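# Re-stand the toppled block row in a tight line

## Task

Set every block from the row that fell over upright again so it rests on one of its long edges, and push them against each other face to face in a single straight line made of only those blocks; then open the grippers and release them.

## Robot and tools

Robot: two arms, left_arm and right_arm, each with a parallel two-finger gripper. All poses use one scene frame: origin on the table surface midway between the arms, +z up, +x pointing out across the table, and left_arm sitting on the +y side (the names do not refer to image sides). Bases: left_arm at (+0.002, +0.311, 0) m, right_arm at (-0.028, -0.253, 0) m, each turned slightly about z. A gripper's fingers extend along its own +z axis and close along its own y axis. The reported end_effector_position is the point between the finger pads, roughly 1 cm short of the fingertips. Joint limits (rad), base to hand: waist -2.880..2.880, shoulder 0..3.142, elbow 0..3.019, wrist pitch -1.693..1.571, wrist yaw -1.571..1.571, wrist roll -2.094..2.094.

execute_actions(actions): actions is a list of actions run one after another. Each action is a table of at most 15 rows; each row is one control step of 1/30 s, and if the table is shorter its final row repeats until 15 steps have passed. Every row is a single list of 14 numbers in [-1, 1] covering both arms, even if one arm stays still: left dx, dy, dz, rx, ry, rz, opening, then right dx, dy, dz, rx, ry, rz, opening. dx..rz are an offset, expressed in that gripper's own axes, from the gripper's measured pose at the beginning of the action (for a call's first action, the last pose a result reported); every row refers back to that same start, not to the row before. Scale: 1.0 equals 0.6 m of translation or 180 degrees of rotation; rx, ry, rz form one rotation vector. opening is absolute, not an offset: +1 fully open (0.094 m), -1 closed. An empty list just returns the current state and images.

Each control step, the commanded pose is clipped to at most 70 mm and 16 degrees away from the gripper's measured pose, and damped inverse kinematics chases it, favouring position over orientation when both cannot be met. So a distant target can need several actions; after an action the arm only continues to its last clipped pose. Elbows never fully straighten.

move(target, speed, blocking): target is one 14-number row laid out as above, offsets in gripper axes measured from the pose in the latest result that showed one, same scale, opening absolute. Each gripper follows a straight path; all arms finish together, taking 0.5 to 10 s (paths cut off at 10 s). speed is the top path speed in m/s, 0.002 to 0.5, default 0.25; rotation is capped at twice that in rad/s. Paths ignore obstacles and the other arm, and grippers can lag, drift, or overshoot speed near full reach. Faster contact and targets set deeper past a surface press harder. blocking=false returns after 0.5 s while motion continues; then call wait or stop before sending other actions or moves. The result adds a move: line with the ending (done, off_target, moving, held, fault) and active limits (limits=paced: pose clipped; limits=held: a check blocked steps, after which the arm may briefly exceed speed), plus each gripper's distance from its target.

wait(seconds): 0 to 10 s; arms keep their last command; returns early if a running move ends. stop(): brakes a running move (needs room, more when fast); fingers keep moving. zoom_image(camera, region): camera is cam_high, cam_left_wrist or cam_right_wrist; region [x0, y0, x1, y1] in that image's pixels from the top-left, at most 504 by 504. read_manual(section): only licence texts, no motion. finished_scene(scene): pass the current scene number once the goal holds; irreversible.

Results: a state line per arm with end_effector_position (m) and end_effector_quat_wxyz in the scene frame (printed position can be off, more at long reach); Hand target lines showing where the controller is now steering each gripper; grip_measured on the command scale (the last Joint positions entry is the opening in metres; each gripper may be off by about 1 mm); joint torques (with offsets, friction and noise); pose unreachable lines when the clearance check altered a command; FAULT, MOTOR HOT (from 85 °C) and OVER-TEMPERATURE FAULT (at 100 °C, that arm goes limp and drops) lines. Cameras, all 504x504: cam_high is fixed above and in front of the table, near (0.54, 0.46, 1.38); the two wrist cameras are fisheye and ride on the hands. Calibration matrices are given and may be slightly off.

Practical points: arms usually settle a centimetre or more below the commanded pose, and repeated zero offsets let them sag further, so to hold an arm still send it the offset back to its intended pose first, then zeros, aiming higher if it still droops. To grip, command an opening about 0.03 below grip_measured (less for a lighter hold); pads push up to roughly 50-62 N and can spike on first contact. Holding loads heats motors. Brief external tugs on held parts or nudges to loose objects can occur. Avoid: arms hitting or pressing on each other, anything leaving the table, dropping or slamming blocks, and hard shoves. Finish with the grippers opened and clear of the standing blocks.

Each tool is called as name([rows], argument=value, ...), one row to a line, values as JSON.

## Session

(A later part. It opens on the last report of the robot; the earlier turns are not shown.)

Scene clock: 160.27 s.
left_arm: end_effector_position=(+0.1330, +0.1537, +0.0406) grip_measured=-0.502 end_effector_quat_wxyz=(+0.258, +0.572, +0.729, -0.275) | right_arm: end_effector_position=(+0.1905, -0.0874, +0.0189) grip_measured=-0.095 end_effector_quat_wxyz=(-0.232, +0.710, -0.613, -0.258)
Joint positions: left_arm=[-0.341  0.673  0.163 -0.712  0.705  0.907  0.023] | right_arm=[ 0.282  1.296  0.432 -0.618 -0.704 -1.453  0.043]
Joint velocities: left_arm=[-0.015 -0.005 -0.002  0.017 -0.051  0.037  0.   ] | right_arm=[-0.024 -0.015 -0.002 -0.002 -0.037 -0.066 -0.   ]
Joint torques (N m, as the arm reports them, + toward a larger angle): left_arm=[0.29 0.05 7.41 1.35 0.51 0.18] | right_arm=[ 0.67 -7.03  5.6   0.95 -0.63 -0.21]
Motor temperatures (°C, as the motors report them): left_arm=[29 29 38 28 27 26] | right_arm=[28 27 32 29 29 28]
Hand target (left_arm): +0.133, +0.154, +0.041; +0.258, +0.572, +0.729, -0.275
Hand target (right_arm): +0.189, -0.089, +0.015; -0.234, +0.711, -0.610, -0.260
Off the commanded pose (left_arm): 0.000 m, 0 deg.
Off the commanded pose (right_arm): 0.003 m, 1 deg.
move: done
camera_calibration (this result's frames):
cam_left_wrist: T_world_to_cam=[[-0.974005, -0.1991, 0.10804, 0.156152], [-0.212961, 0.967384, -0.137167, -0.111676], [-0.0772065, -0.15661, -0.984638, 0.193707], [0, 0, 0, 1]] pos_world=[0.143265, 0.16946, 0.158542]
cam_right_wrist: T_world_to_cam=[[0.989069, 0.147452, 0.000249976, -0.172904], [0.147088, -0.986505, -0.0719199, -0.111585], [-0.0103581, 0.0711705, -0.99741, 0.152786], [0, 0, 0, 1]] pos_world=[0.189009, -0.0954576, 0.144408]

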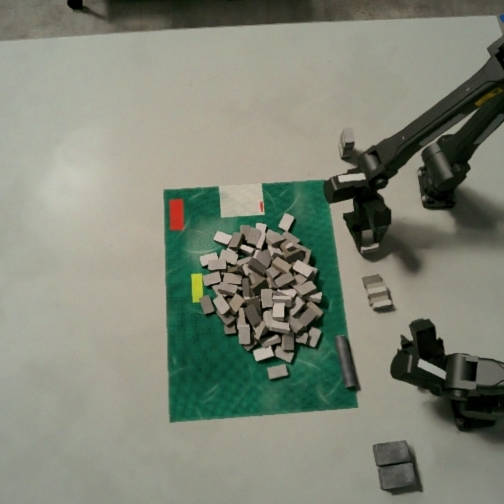

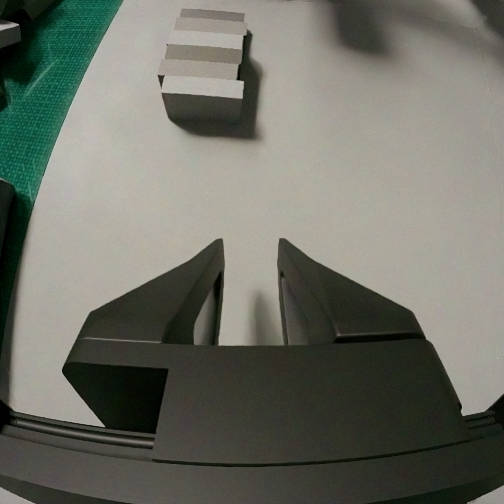

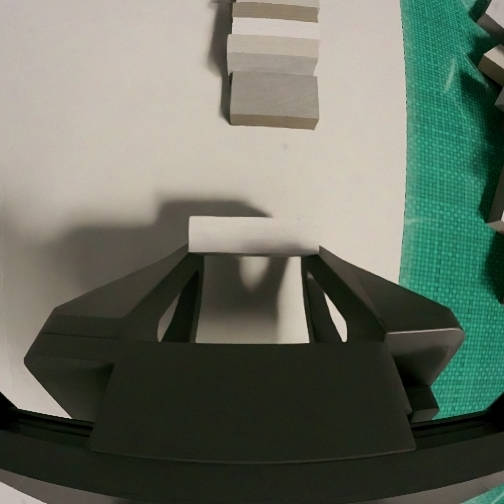

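move(target=[0,0,0,0,0,0,-0.5,0.013,-0.015,0.015,0,0,0,-0.2], speed=0.04)

move(target=[0,0,0,0,0,0,-0.5,0,0,0,0,0,0,0.4])

move(target=[0,0,0,0,0,0,-0.5,-0.094,0,0.078,0,-0.07,0,0.4], speed=0.06)

Scene clock: 170.00 s.
left_arm: end_effector_position=(+0.1330, +0.1537, +0.0406) grip_measured=-0.502 end_effector_quat_wxyz=(+0.258, +0.572, +0.729, -0.275) | right_arm: end_effector_position=(+0.1897, -0.0870, +0.0104) grip_measured=-0.095 end_effector_quat_wxyz=(-0.226, +0.708, -0.614, -0.266)
Joint positions: left_arm=[-0.341  0.673  0.163 -0.712  0.705  0.907  0.023] | right_arm=[ 0.281  1.337  0.432 -0.598 -0.711 -1.456  0.043]
Joint velocities: left_arm=[-0.005 -0.005  0.012  0.017 -0.022 -0.066 -0.   ] | right_arm=[-0.005 -0.024 -0.012  0.002 -0.022  0.022  0.   ]
Joint torques (N m, as the arm reports them, + toward a larger angle): left_arm=[-0.02 -0.29  7.38  1.38  0.49  0.19] | right_arm=[ 1.17 -5.86  7.23  1.57 -0.27 -0.19]
Motor temperatures (°C, as the motors report them): left_arm=[29 29 38 28 27 26] | right_arm=[28 27 32 29 29 28]
Hand target (left_arm): +0.133, +0.154, +0.041; +0.258, +0.572, +0.729, -0.275
Hand target (right_arm): +0.200, -0.086, +0.007; -0.232, +0.710, -0.613, -0.258
Off the commanded pose (left_arm): 0.000 m, 0 deg.
Off the commanded pose (right_arm): 0.011 m, 1 deg.
move: off_target (right_arm)
camera_calibration (this result's frames):
cam_left_wrist: T_world_to_cam=[[-0.974005, -0.1991, 0.10804, 0.156152], [-0.212961, 0.967384, -0.137167, -0.111676], [-0.0772065, -0.15661, -0.984638, 0.193707], [0, 0, 0, 1]] pos_world=[0.143265, 0.16946, 0.158542]
cam_right_wrist: T_world_to_cam=[[0.988598, 0.149214, -0.0202064, -0.171652], [0.147277, -0.986129, -0.0765401, -0.111557], [-0.031347, 0.0726915, -0.996862, 0.148409], [0, 0, 0, 1]] pos_world=[0.190777, -0.095185, 0.135936]

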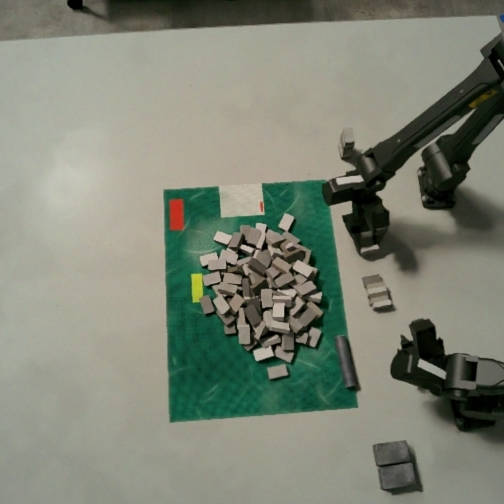

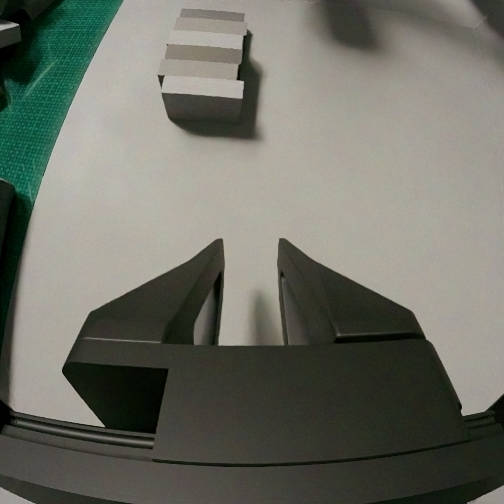

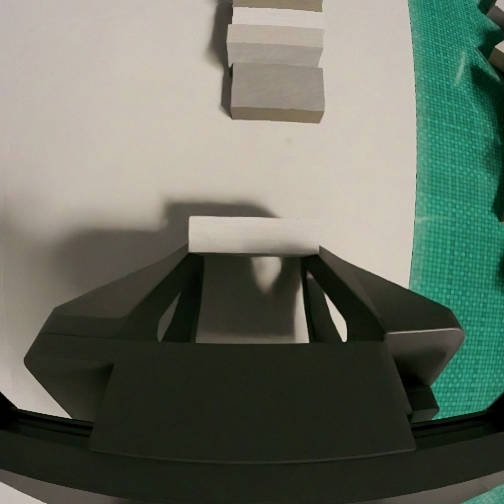

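Scene clock: 170.50 s.
left_arm: end_effector_position=(+0.1330, +0.1537, +0.0406) grip_measured=-0.502 end_effector_quat_wxyz=(+0.258, +0.572, +0.729, -0.275) | right_arm: end_effector_position=(+0.1896, -0.0866, +0.0108) grip_measured=+0.397 end_effector_quat_wxyz=(-0.227, +0.707, -0.614, -0.267)
Joint positions: left_arm=[-0.341  0.673  0.163 -0.712  0.705  0.907  0.023] | right_arm=[ 0.281  1.337  0.432 -0.598 -0.714 -1.456  0.066]
Joint velocities: left_arm=[-0.005 -0.005  0.017  0.012  0.022 -0.037  0.   ] | right_arm=[-0.005 -0.005 -0.012  0.012  0.051  0.022  0.001]
Joint torques (N m, as the arm reports them, + toward a larger angle): left_arm=[ 0.05 -0.32  7.36  1.32  0.53  0.19] | right_arm=[ 1.23 -8.15  6.14  0.57 -0.37 -0.1 ]
Motor temperatures (°C, as the motors report them): left_arm=[29 29 38 28 27 26] | right_arm=[28 27 32 29 29 28]
Hand target (left_arm): +0.133, +0.154, +0.041; +0.258, +0.572, +0.729, -0.275
Hand target (right_arm): +0.190, -0.087, +0.010; -0.226, +0.708, -0.614, -0.266
Off the commanded pose (left_arm): 0.000 m, 0 deg.
Off the commanded pose (right_arm): 0.001 m, 0 deg.
move: done
camera_calibration (this result's frames):
cam_left_wrist: T_world_to_cam=[[-0.974005, -0.1991, 0.10804, 0.156152], [-0.212961, 0.967384, -0.137167, -0.111676], [-0.0772065, -0.15661, -0.984638, 0.193707], [0, 0, 0, 1]] pos_world=[0.143265, 0.16946, 0.158542]
cam_right_wrist: T_world_to_cam=[[0.988554, 0.149477, -0.0204512, -0.171556], [0.147425, -0.985868, -0.0795655, -0.111111], [-0.0320554, 0.0756398, -0.99662, 0.149106], [0, 0, 0, 1]] pos_world=[0.190752, -0.0951754, 0.136253]

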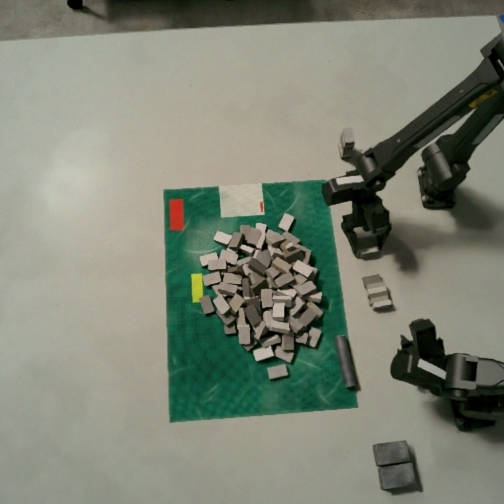

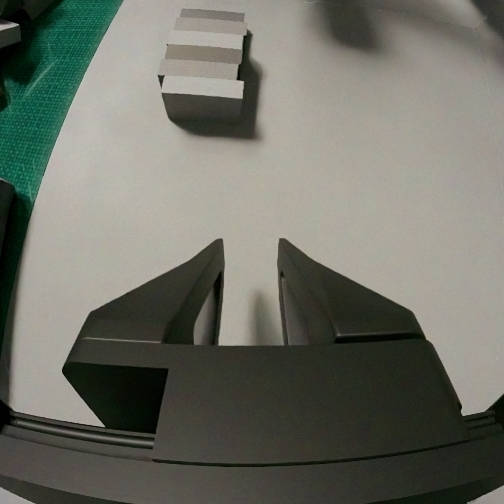

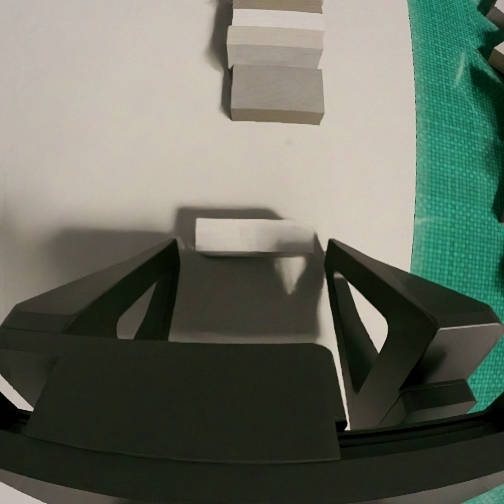

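Scene clock: 172.70 s.
left_arm: end_effector_position=(+0.1330, +0.1537, +0.0406) grip_measured=-0.502 end_effector_quat_wxyz=(+0.258, +0.572, +0.729, -0.275) | right_arm: end_effector_position=(+0.1843, -0.0139, +0.0168) grip_measured=+0.397 end_effector_quat_wxyz=(-0.297, +0.677, -0.584, -0.337)
Joint positions: left_arm=[-0.341  0.673  0.163 -0.712  0.705  0.907  0.023] | right_arm=[ 0.468  1.412  0.387 -0.19  -0.881 -1.131  0.066]
Joint velocities: left_arm=[-0.005 -0.005  0.002 -0.002 -0.007 -0.022 -0.001] | right_arm=[-0.015  0.005 -0.007  0.007  0.051  0.051  0.   ]
Joint torques (N m, as the arm reports them, + toward a larger angle): left_arm=[0.17 0.38 7.32 1.28 0.53 0.21] | right_arm=[ 1.94 -7.13  4.55  1.65 -0.56  0.01]
Motor temperatures (°C, as the motors report them): left_arm=[29 29 38 28 27 26] | right_arm=[28 27 32 29 29 28]
Hand target (left_arm): +0.133, +0.154, +0.041; +0.258, +0.572, +0.729, -0.275
Hand target (right_arm): +0.179, -0.013, +0.012; -0.292, +0.674, -0.586, -0.342
Off the commanded pose (left_arm): 0.000 m, 0 deg.
Off the commanded pose (right_arm): 0.007 m, 1 deg.
move: done
camera_calibration (this result's frames):
cam_left_wrist: T_world_to_cam=[[-0.974005, -0.1991, 0.10804, 0.156152], [-0.212961, 0.967384, -0.137167, -0.111676], [-0.0772065, -0.15661, -0.984638, 0.193707], [0, 0, 0, 1]] pos_world=[0.143265, 0.16946, 0.158542]
cam_right_wrist: T_world_to_cam=[[0.988429, 0.151648, -0.00324101, -0.177393], [0.144161, -0.945846, -0.29085, -0.0334601], [-0.0471724, 0.287018, -0.956763, 0.154512], [0, 0, 0, 1]] pos_world=[0.187453, -0.0490943, 0.137524]

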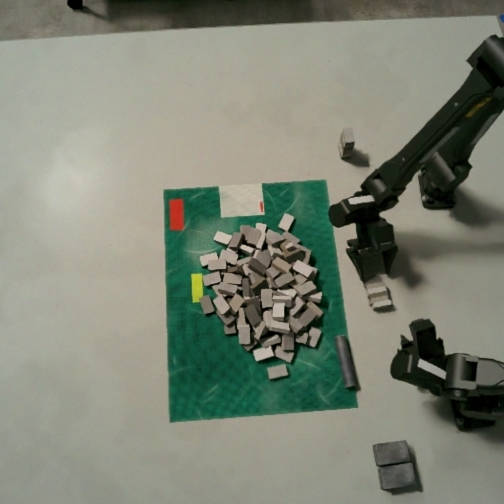

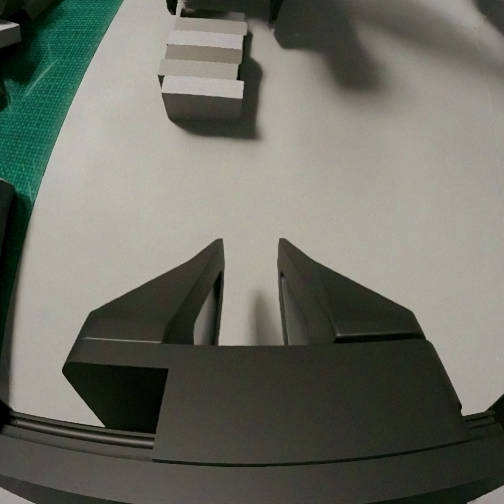

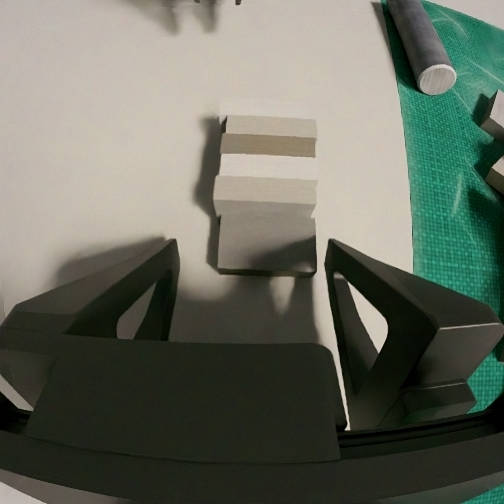

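move(target=[0.05,0,-0.1,0,0,0,-0.5,0.011,0,0.016,0,0,0,0.4], speed=0.05)

move(target=[0,0,0,0,0,0,-0.5,0,0,0,0,0,0,-0.25])

move(target=[0,0,0,0,0,0,-0.5,-0.024,-0.01,-0.012,0,0.25,0,-0.25], speed=0.12)

move(target=[0,0,0,0,0,0,-0.5,-0.005,0,0,0,0.25,0,-0.25], speed=0.12)

move(target=[0,0,0,0,0,0,-0.5,0,0,0,0,0,0,0.2])

move(target=[0,0,0,0,0,0,-0.5,0.06,0,-0.07,0,-0.42,0,0.2], speed=0.15)

Scene clock: 181.63 s.
left_arm: end_effector_position=(+0.1106, +0.1977, +0.0392) grip_measured=-0.502 end_effector_quat_wxyz=(+0.239, +0.550, +0.747, -0.286) | right_arm: end_effector_position=(+0.1874, -0.0110, +0.0103) grip_measured=+0.397 end_effector_quat_wxyz=(-0.300, +0.677, -0.582, -0.336)
Joint positions: left_arm=[ 0.016  0.663  0.172 -1.081  0.764  1.331  0.023] | right_arm=[ 0.474  1.447  0.387 -0.14  -0.879 -1.122  0.066]
Joint velocities: left_arm=[ 0.015 -0.005 -0.002  0.032 -0.051 -0.051 -0.   ] | right_arm=[ 0.005 -0.015 -0.002 -0.002 -0.022  0.051 -0.001]
Joint torques (N m, as the arm reports them, + toward a larger angle): left_arm=[-0.53  1.11  6.94  0.77  0.61  0.12] | right_arm=[ 2.3  -7.44  4.58  1.85 -0.3   0.01]
Motor temperatures (°C, as the motors report them): left_arm=[29 29 39 28 28 26] | right_arm=[28 27 31 29 29 28]
Hand target (left_arm): +0.110, +0.197, +0.039; +0.238, +0.552, +0.746, -0.287
Hand target (right_arm): +0.184, -0.010, +0.006; -0.297, +0.677, -0.583, -0.337
Off the commanded pose (left_arm): 0.033 m, 4 deg.
Off the commanded pose (right_arm): 0.006 m, 0 deg.
move: held (left_arm); limits=held; held on 13 of 47 steps (left_arm), including the last (left_arm)
pose unreachable (left arm): on one or more control steps of this call, first in action 0 (counted from 0), this arm could not follow its commanded pose, so it was not sent that pose on those steps. On the call's last step it was still not sent that pose. It may still have moved: this result reports where it is.
cause: the commanded pose would bring two parts of the arm too close to each other (its upper arm (the part past joint 2) and its gripper housing, with joints 3 (elbow) to 6 (wrist roll) between them).
camera_calibration (this result's frames):
cam_left_wrist: T_world_to_cam=[[-0.957368, -0.235921, 0.166695, 0.14636], [-0.257007, 0.959098, -0.118653, -0.153337], [-0.131884, -0.156436, -0.978843, 0.203267], [0, 0, 0, 1]] pos_world=[0.12752, 0.213393, 0.156376]
cam_right_wrist: T_world_to_cam=[[0.988528, 0.150955, 0.00499107, -0.180973], [0.145783, -0.944975, -0.292865, -0.0334186], [-0.039493, 0.290233, -0.956141, 0.146186], [0, 0, 0, 1]] pos_world=[0.189542, -0.046689, 0.130891]

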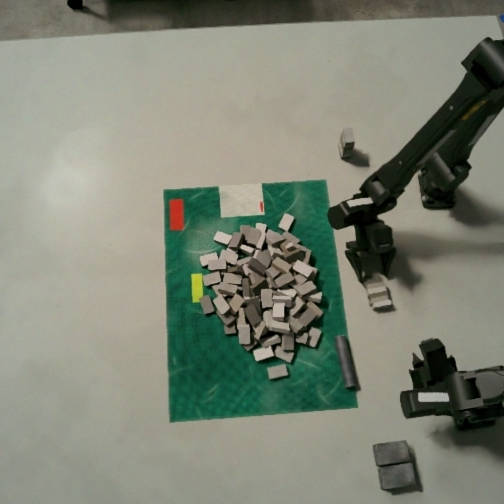

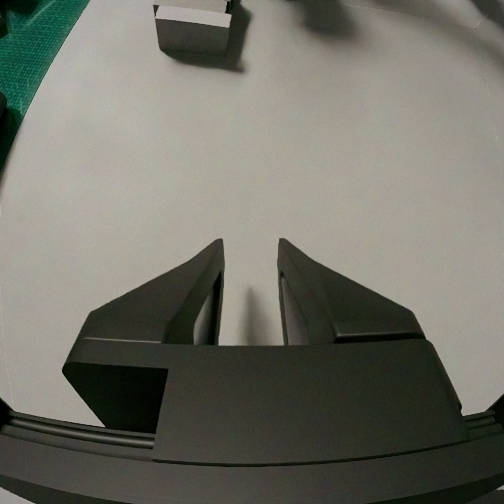

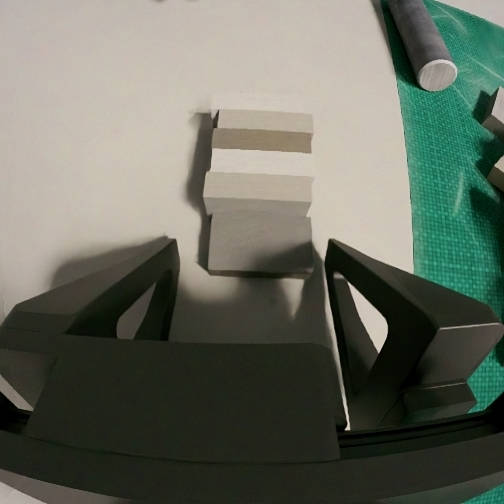

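Scene clock: 182.13 s.
left_arm: end_effector_position=(+0.1106, +0.1977, +0.0392) grip_measured=-0.502 end_effector_quat_wxyz=(+0.239, +0.550, +0.747, -0.286) | right_arm: end_effector_position=(+0.1874, -0.0110, +0.0103) grip_measured=-0.086 end_effector_quat_wxyz=(-0.300, +0.677, -0.582, -0.336)
Joint positions: left_arm=[ 0.016  0.663  0.172 -1.081  0.764  1.331  0.023] | right_arm=[ 0.474  1.447  0.387 -0.14  -0.879 -1.122  0.043]
Joint velocities: left_arm=[ 0.005 -0.005  0.002 -0.017  0.037 -0.007 -0.001] | right_arm=[-0.024 -0.015 -0.012  0.002 -0.037 -0.095  0.001]
Joint torques (N m, as the arm reports them, + toward a larger angle): left_arm=[-0.61  0.79  6.88  0.85  0.61  0.13] | right_arm=[ 1.19 -9.16  5.29  1.18 -0.49 -0.11]
Motor temperatures (°C, as the motors report them): left_arm=[29 29 39 28 28 26] | right_arm=[28 27 31 29 29 28]
Hand target (left_arm): +0.110, +0.197, +0.039; +0.238, +0.552, +0.746, -0.287
Hand target (right_arm): +0.187, -0.011, +0.010; -0.300, +0.677, -0.582, -0.336
Off the commanded pose (left_arm): 0.000 m, 0 deg.
Off the commanded pose (right_arm): 0.000 m, 0 deg.
move: held (left_arm); limits=held; held on 15 of 15 steps (left_arm), including the last (left_arm)
pose unreachable (left arm): on one or more control steps of this call, first in action 0 (counted from 0), this arm could not follow its commanded pose, so it was not sent that pose on those steps. On the call's last step it was still not sent that pose. It may still have moved: this result reports where it is.
cause: the commanded pose would bring two parts of the arm too close to each other (its upper arm (the part past joint 2) and its gripper housing, with joints 3 (elbow) to 6 (wrist roll) between them).
camera_calibration (this result's frames):
cam_left_wrist: T_world_to_cam=[[-0.957368, -0.235921, 0.166695, 0.14636], [-0.257007, 0.959098, -0.118653, -0.153337], [-0.131884, -0.156436, -0.978843, 0.203267], [0, 0, 0, 1]] pos_world=[0.12752, 0.213393, 0.156376]
cam_right_wrist: T_world_to_cam=[[0.988599, 0.150507, 0.00437775, -0.180985], [0.145176, -0.945064, -0.292878, -0.0333057], [-0.0399429, 0.290174, -0.95614, 0.14627], [0, 0, 0, 1]] pos_world=[0.189599, -0.0466804, 0.130892]

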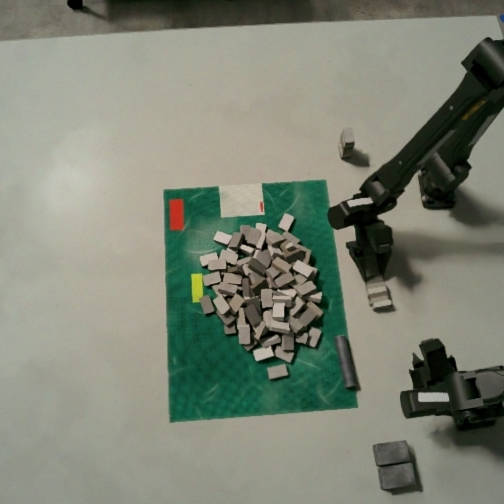

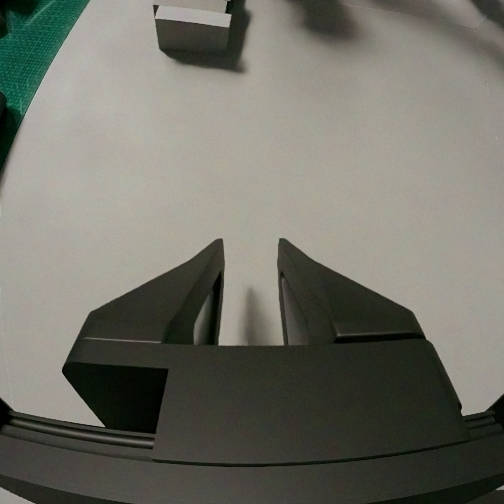

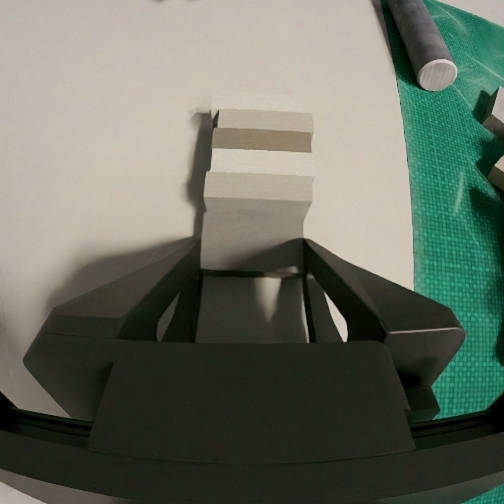

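Scene clock: 185.70 s.
left_arm: end_effector_position=(+0.1106, +0.1977, +0.0392) grip_measured=-0.502 end_effector_quat_wxyz=(+0.239, +0.550, +0.747, -0.286) | right_arm: end_effector_position=(+0.1864, -0.0146, +0.0253) grip_measured=-0.086 end_effector_quat_wxyz=(-0.066, +0.755, -0.651, -0.047)
Joint positions: left_arm=[ 0.016  0.663  0.172 -1.081  0.764  1.331  0.023] | right_arm=[ 0.834  1.33   0.63  -0.746 -0.104 -0.929  0.043]
Joint velocities: left_arm=[-0.005  0.005 -0.022  0.007  0.007  0.051  0.001] | right_arm=[-0.015  0.005 -0.002 -0.022  0.007  0.007 -0.   ]
Joint torques (N m, as the arm reports them, + toward a larger angle): left_arm=[-0.85  0.77  6.89  0.84  0.61  0.15] | right_arm=[ 1.2  -7.53 10.87 -0.31  0.21 -0.06]
Motor temperatures (°C, as the motors report them): left_arm=[29 29 39 28 28 26] | right_arm=[28 27 32 29 29 28]
Hand target (left_arm): +0.110, +0.197, +0.039; +0.238, +0.552, +0.746, -0.287
Hand target (right_arm): +0.191, -0.009, +0.029; -0.059, +0.754, -0.653, -0.044
Off the commanded pose (left_arm): 0.000 m, 0 deg.
Off the commanded pose (right_arm): 0.010 m, 1 deg.
move: held (left_arm); limits=held; held on 107 of 107 steps (left_arm), including the last (left_arm)
pose unreachable (left arm): on one or more control steps of this call, first in action 0 (counted from 0), this arm could not follow its commanded pose, so it was not sent that pose on those steps. On the call's last step it was still not sent that pose. It may still have moved: this result reports where it is.
cause: the commanded pose would bring two parts of the arm too close to each other (its upper arm (the part past joint 2) and its gripper housing, with joints 3 (elbow) to 6 (wrist roll) between them).
camera_calibration (this result's frames):
cam_left_wrist: T_world_to_cam=[[-0.957368, -0.235921, 0.166695, 0.14636], [-0.257007, 0.959098, -0.118653, -0.153337], [-0.131884, -0.156436, -0.978843, 0.203267], [0, 0, 0, 1]] pos_world=[0.12752, 0.213393, 0.156376]
cam_right_wrist: T_world_to_cam=[[0.989389, 0.143331, 0.0237655, -0.180222], [0.116352, -0.879631, 0.461207, -0.0448502], [0.08701, -0.453548, -0.886974, 0.125334], [0, 0, 0, 1]] pos_world=[0.172623, 0.0432245, 0.136136]

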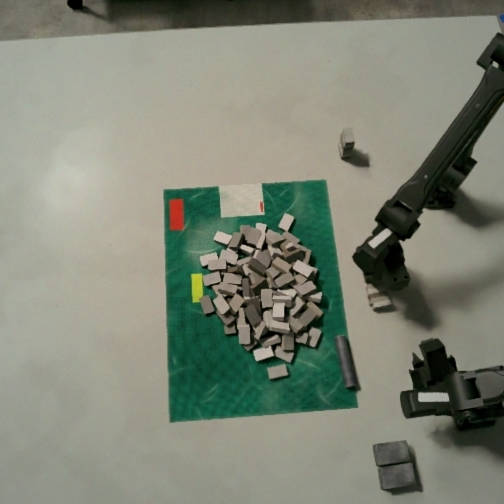

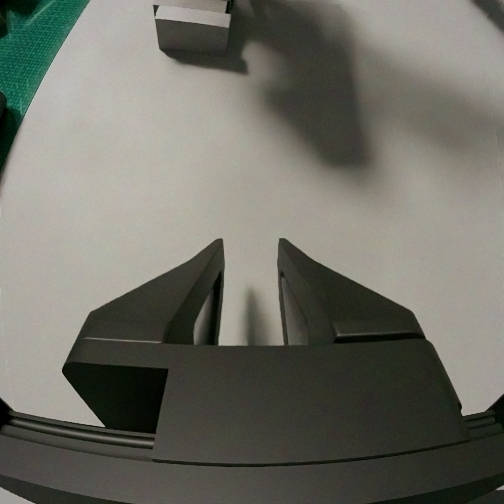

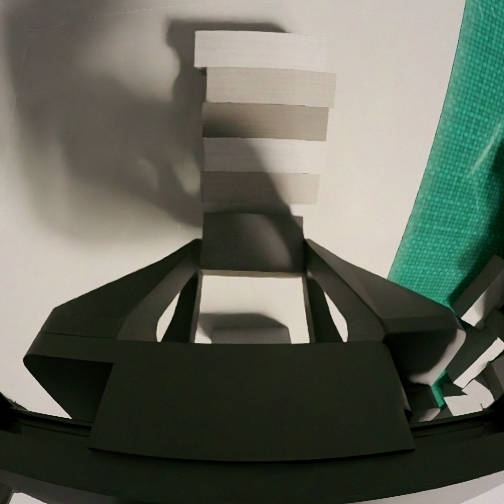

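Scene clock: 189.30 s.
left_arm: end_effector_position=(+0.1106, +0.1977, +0.0392) grip_measured=-0.502 end_effector_quat_wxyz=(+0.239, +0.550, +0.747, -0.286) | right_arm: end_effector_position=(+0.1843, -0.0182, +0.0257) grip_measured=-0.086 end_effector_quat_wxyz=(+0.179, +0.720, -0.623, +0.248)
Joint positions: left_arm=[ 0.016  0.663  0.172 -1.081  0.764  1.331  0.023] | right_arm=[ 1.104  1.71   0.942 -1.285  0.407 -0.56   0.043]
Joint velocities: left_arm=[ 0.005 -0.005  0.002 -0.007 -0.022  0.007  0.001] | right_arm=[-0.015 -0.005 -0.002 -0.027 -0.037  0.051 -0.   ]
Joint torques (N m, as the arm reports them, + toward a larger angle): left_arm=[-0.26  0.64  6.94  0.77  0.59  0.12] | right_arm=[  1.65 -12.71   8.99  -1.08   0.3    0.02]
Motor temperatures (°C, as the motors report them): left_arm=[29 29 39 28 28 26] | right_arm=[28 27 32 29 29 28]
Hand target (left_arm): +0.110, +0.197, +0.039; +0.238, +0.552, +0.746, -0.287
Hand target (right_arm): +0.186, -0.011, +0.027; +0.182, +0.717, -0.624, +0.251
Off the commanded pose (left_arm): 0.000 m, 0 deg.
Off the commanded pose (right_arm): 0.007 m, 1 deg.
move: held (left_arm); limits=held; held on 108 of 108 steps (left_arm), including the last (left_arm)
pose unreachable (left arm): on one or more control steps of this call, first in action 0 (counted from 0), this arm could not follow its commanded pose, so it was not sent that pose on those steps. On the call's last step it was still not sent that pose. It may still have moved: this result reports where it is.
cause: the commanded pose would bring two parts of the arm too close to each other (its upper arm (the part past joint 2) and its gripper housing, with joints 3 (elbow) to 6 (wrist roll) between them).
camera_calibration (this result's frames):
cam_left_wrist: T_world_to_cam=[[-0.957368, -0.235921, 0.166695, 0.14636], [-0.257007, 0.959098, -0.118653, -0.153337], [-0.131884, -0.156436, -0.978843, 0.203267], [0, 0, 0, 1]] pos_world=[0.12752, 0.213393, 0.156376]
cam_right_wrist: T_world_to_cam=[[0.987967, 0.148721, 0.0424545, -0.177821], [0.00632698, -0.313132, 0.949689, -0.0299403], [0.154533, -0.937993, -0.310305, 0.0881608], [0, 0, 0, 1]] pos_world=[0.162247, 0.0997647, 0.06334]

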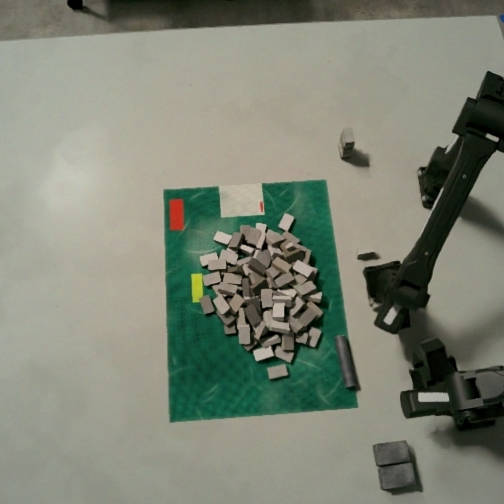

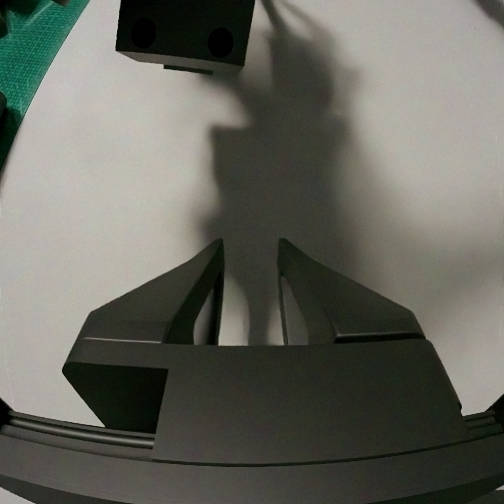

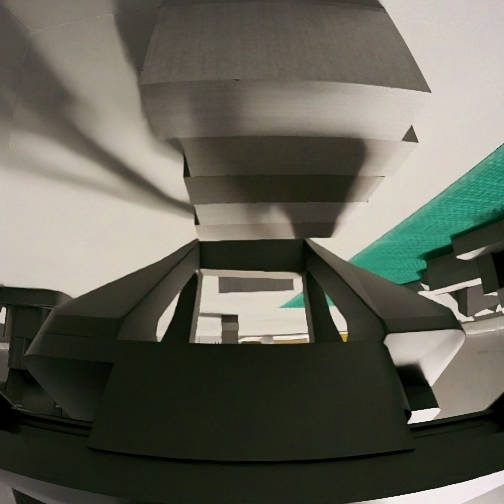

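Scene clock: 189.80 s.
left_arm: end_effector_position=(+0.1106, +0.1977, +0.0392) grip_measured=-0.502 end_effector_quat_wxyz=(+0.239, +0.550, +0.747, -0.286) | right_arm: end_effector_position=(+0.1843, -0.0182, +0.0257) grip_measured=+0.197 end_effector_quat_wxyz=(+0.179, +0.720, -0.623, +0.248)
Joint positions: left_arm=[ 0.016  0.663  0.172 -1.081  0.764  1.331  0.023] | right_arm=[ 1.104  1.71   0.942 -1.285  0.407 -0.56   0.056]
Joint velocities: left_arm=[ 0.005  0.005  0.002 -0.017  0.007 -0.066 -0.   ] | right_arm=[-0.015  0.005 -0.007 -0.017 -0.022  0.066  0.001]
Joint torques (N m, as the arm reports them, + toward a larger angle): left_arm=[-0.48  0.73  6.9   0.92  0.59  0.16] | right_arm=[  0.83 -14.8    5.92  -0.5    0.2   -0.11]
Motor temperatures (°C, as the motors report them): left_arm=[29 29 39 28 28 26] | right_arm=[28 27 32 29 29 28]
Hand target (left_arm): +0.110, +0.197, +0.039; +0.238, +0.552, +0.746, -0.287
Hand target (right_arm): +0.184, -0.018, +0.026; +0.179, +0.720, -0.623, +0.248
Off the commanded pose (left_arm): 0.000 m, 0 deg.
Off the commanded pose (right_arm): 0.000 m, 0 deg.
move: held (left_arm); limits=held; held on 15 of 15 steps (left_arm), including the last (left_arm)
pose unreachable (left arm): on one or more control steps of this call, first in action 0 (counted from 0), this arm could not follow its commanded pose, so it was not sent that pose on those steps. On the call's last step it was still not sent that pose. It may still have moved: this result reports where it is.
cause: the commanded pose would bring two parts of the arm too close to each other (its upper arm (the part past joint 2) and its gripper housing, with joints 3 (elbow) to 6 (wrist roll) between them).
camera_calibration (this result's frames):
cam_left_wrist: T_world_to_cam=[[-0.957368, -0.235921, 0.166695, 0.14636], [-0.257007, 0.959098, -0.118653, -0.153337], [-0.131884, -0.156436, -0.978843, 0.203267], [0, 0, 0, 1]] pos_world=[0.12752, 0.213393, 0.156376]
cam_right_wrist: T_world_to_cam=[[0.987967, 0.148721, 0.0424545, -0.177821], [0.00632698, -0.313132, 0.949689, -0.0299403], [0.154533, -0.937993, -0.310305, 0.0881608], [0, 0, 0, 1]] pos_world=[0.162247, 0.0997647, 0.06334]

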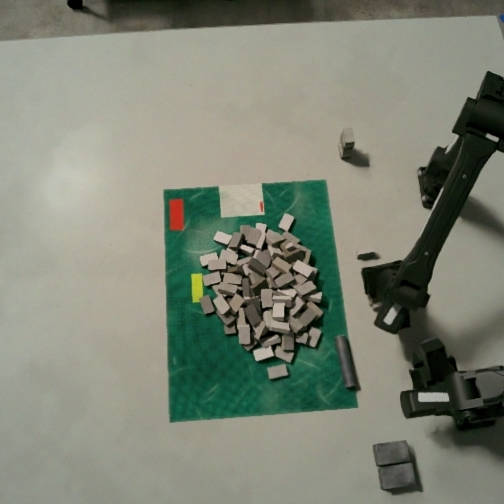

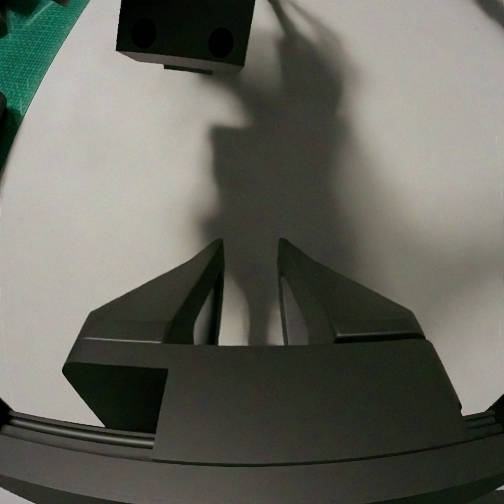

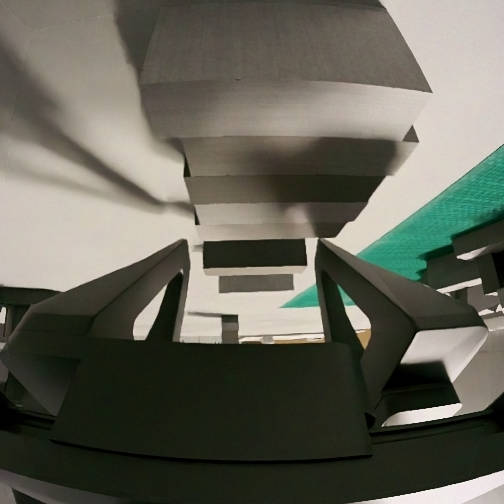

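Scene clock: 194.47 s.
left_arm: end_effector_position=(+0.1106, +0.1977, +0.0392) grip_measured=-0.502 end_effector_quat_wxyz=(+0.239, +0.550, +0.747, -0.286) | right_arm: end_effector_position=(+0.1817, -0.0242, +0.0793) grip_measured=+0.197 end_effector_quat_wxyz=(-0.223, +0.712, -0.614, -0.258)
Joint positions: left_arm=[ 0.016  0.663  0.172 -1.081  0.764  1.331  0.023] | right_arm=[ 0.539  1.135  0.521 -0.685 -0.649 -1.137  0.056]
Joint velocities: left_arm=[-0.005 -0.005  0.012 -0.032  0.066  0.037  0.001] | right_arm=[-0.005 -0.005 -0.012  0.007 -0.081 -0.11  -0.   ]
Joint torques (N m, as the arm reports them, + toward a larger angle): left_arm=[-0.15  0.43  6.91  0.74  0.59  0.14] | right_arm=[ 1.   -8.09  7.39  1.61 -0.53 -0.23]
Motor temperatures (°C, as the motors report them): left_arm=[29 29 39 28 28 26] | right_arm=[28 27 32 29 29 28]
Hand target (left_arm): +0.110, +0.197, +0.039; +0.238, +0.552, +0.746, -0.287
Hand target (right_arm): +0.183, -0.026, +0.079; -0.234, +0.715, -0.608, -0.254
Off the commanded pose (left_arm): 0.000 m, 0 deg.
Off the commanded pose (right_arm): 0.002 m, 3 deg.
move: held (left_arm), off_target (right_arm); limits=held; held on 140 of 140 steps (left_arm), including the last (left_arm)
pose unreachable (left arm): on one or more control steps of this call, first in action 0 (counted from 0), this arm could not follow its commanded pose, so it was not sent that pose on those steps. On the call's last step it was still not sent that pose. It may still have moved: this result reports where it is.
cause: the commanded pose would bring two parts of the arm too close to each other (its upper arm (the part past joint 2) and its gripper housing, with joints 3 (elbow) to 6 (wrist roll) between them).
camera_calibration (this result's frames):
cam_left_wrist: T_world_to_cam=[[-0.957368, -0.235921, 0.166695, 0.14636], [-0.257007, 0.959098, -0.118653, -0.153337], [-0.131884, -0.156436, -0.978843, 0.203267], [0, 0, 0, 1]] pos_world=[0.12752, 0.213393, 0.156376]
cam_right_wrist: T_world_to_cam=[[0.988243, 0.152348, -0.0128739, -0.172152], [0.151337, -0.986699, -0.0593539, -0.0453493], [-0.0217451, 0.0567078, -0.998154, 0.210243], [0, 0, 0, 1]] pos_world=[0.181562, -0.0304415, 0.204947]

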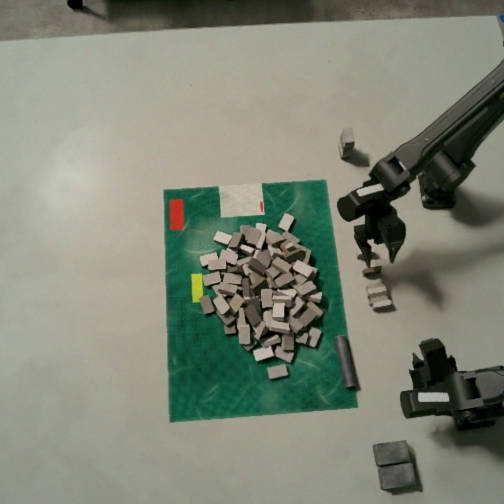

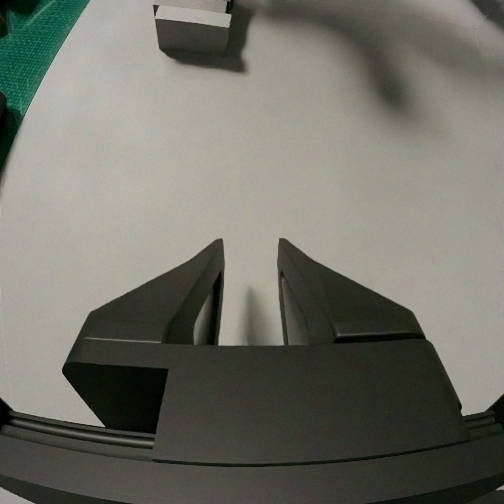

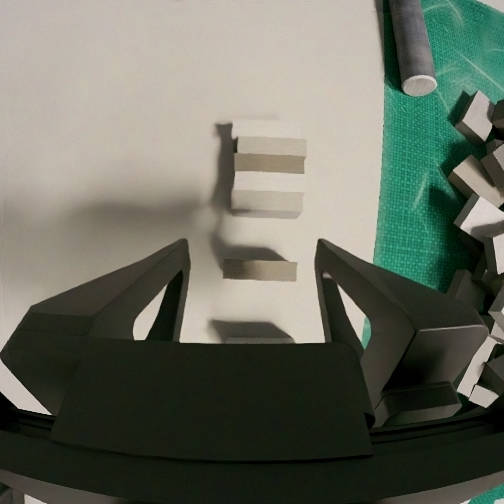

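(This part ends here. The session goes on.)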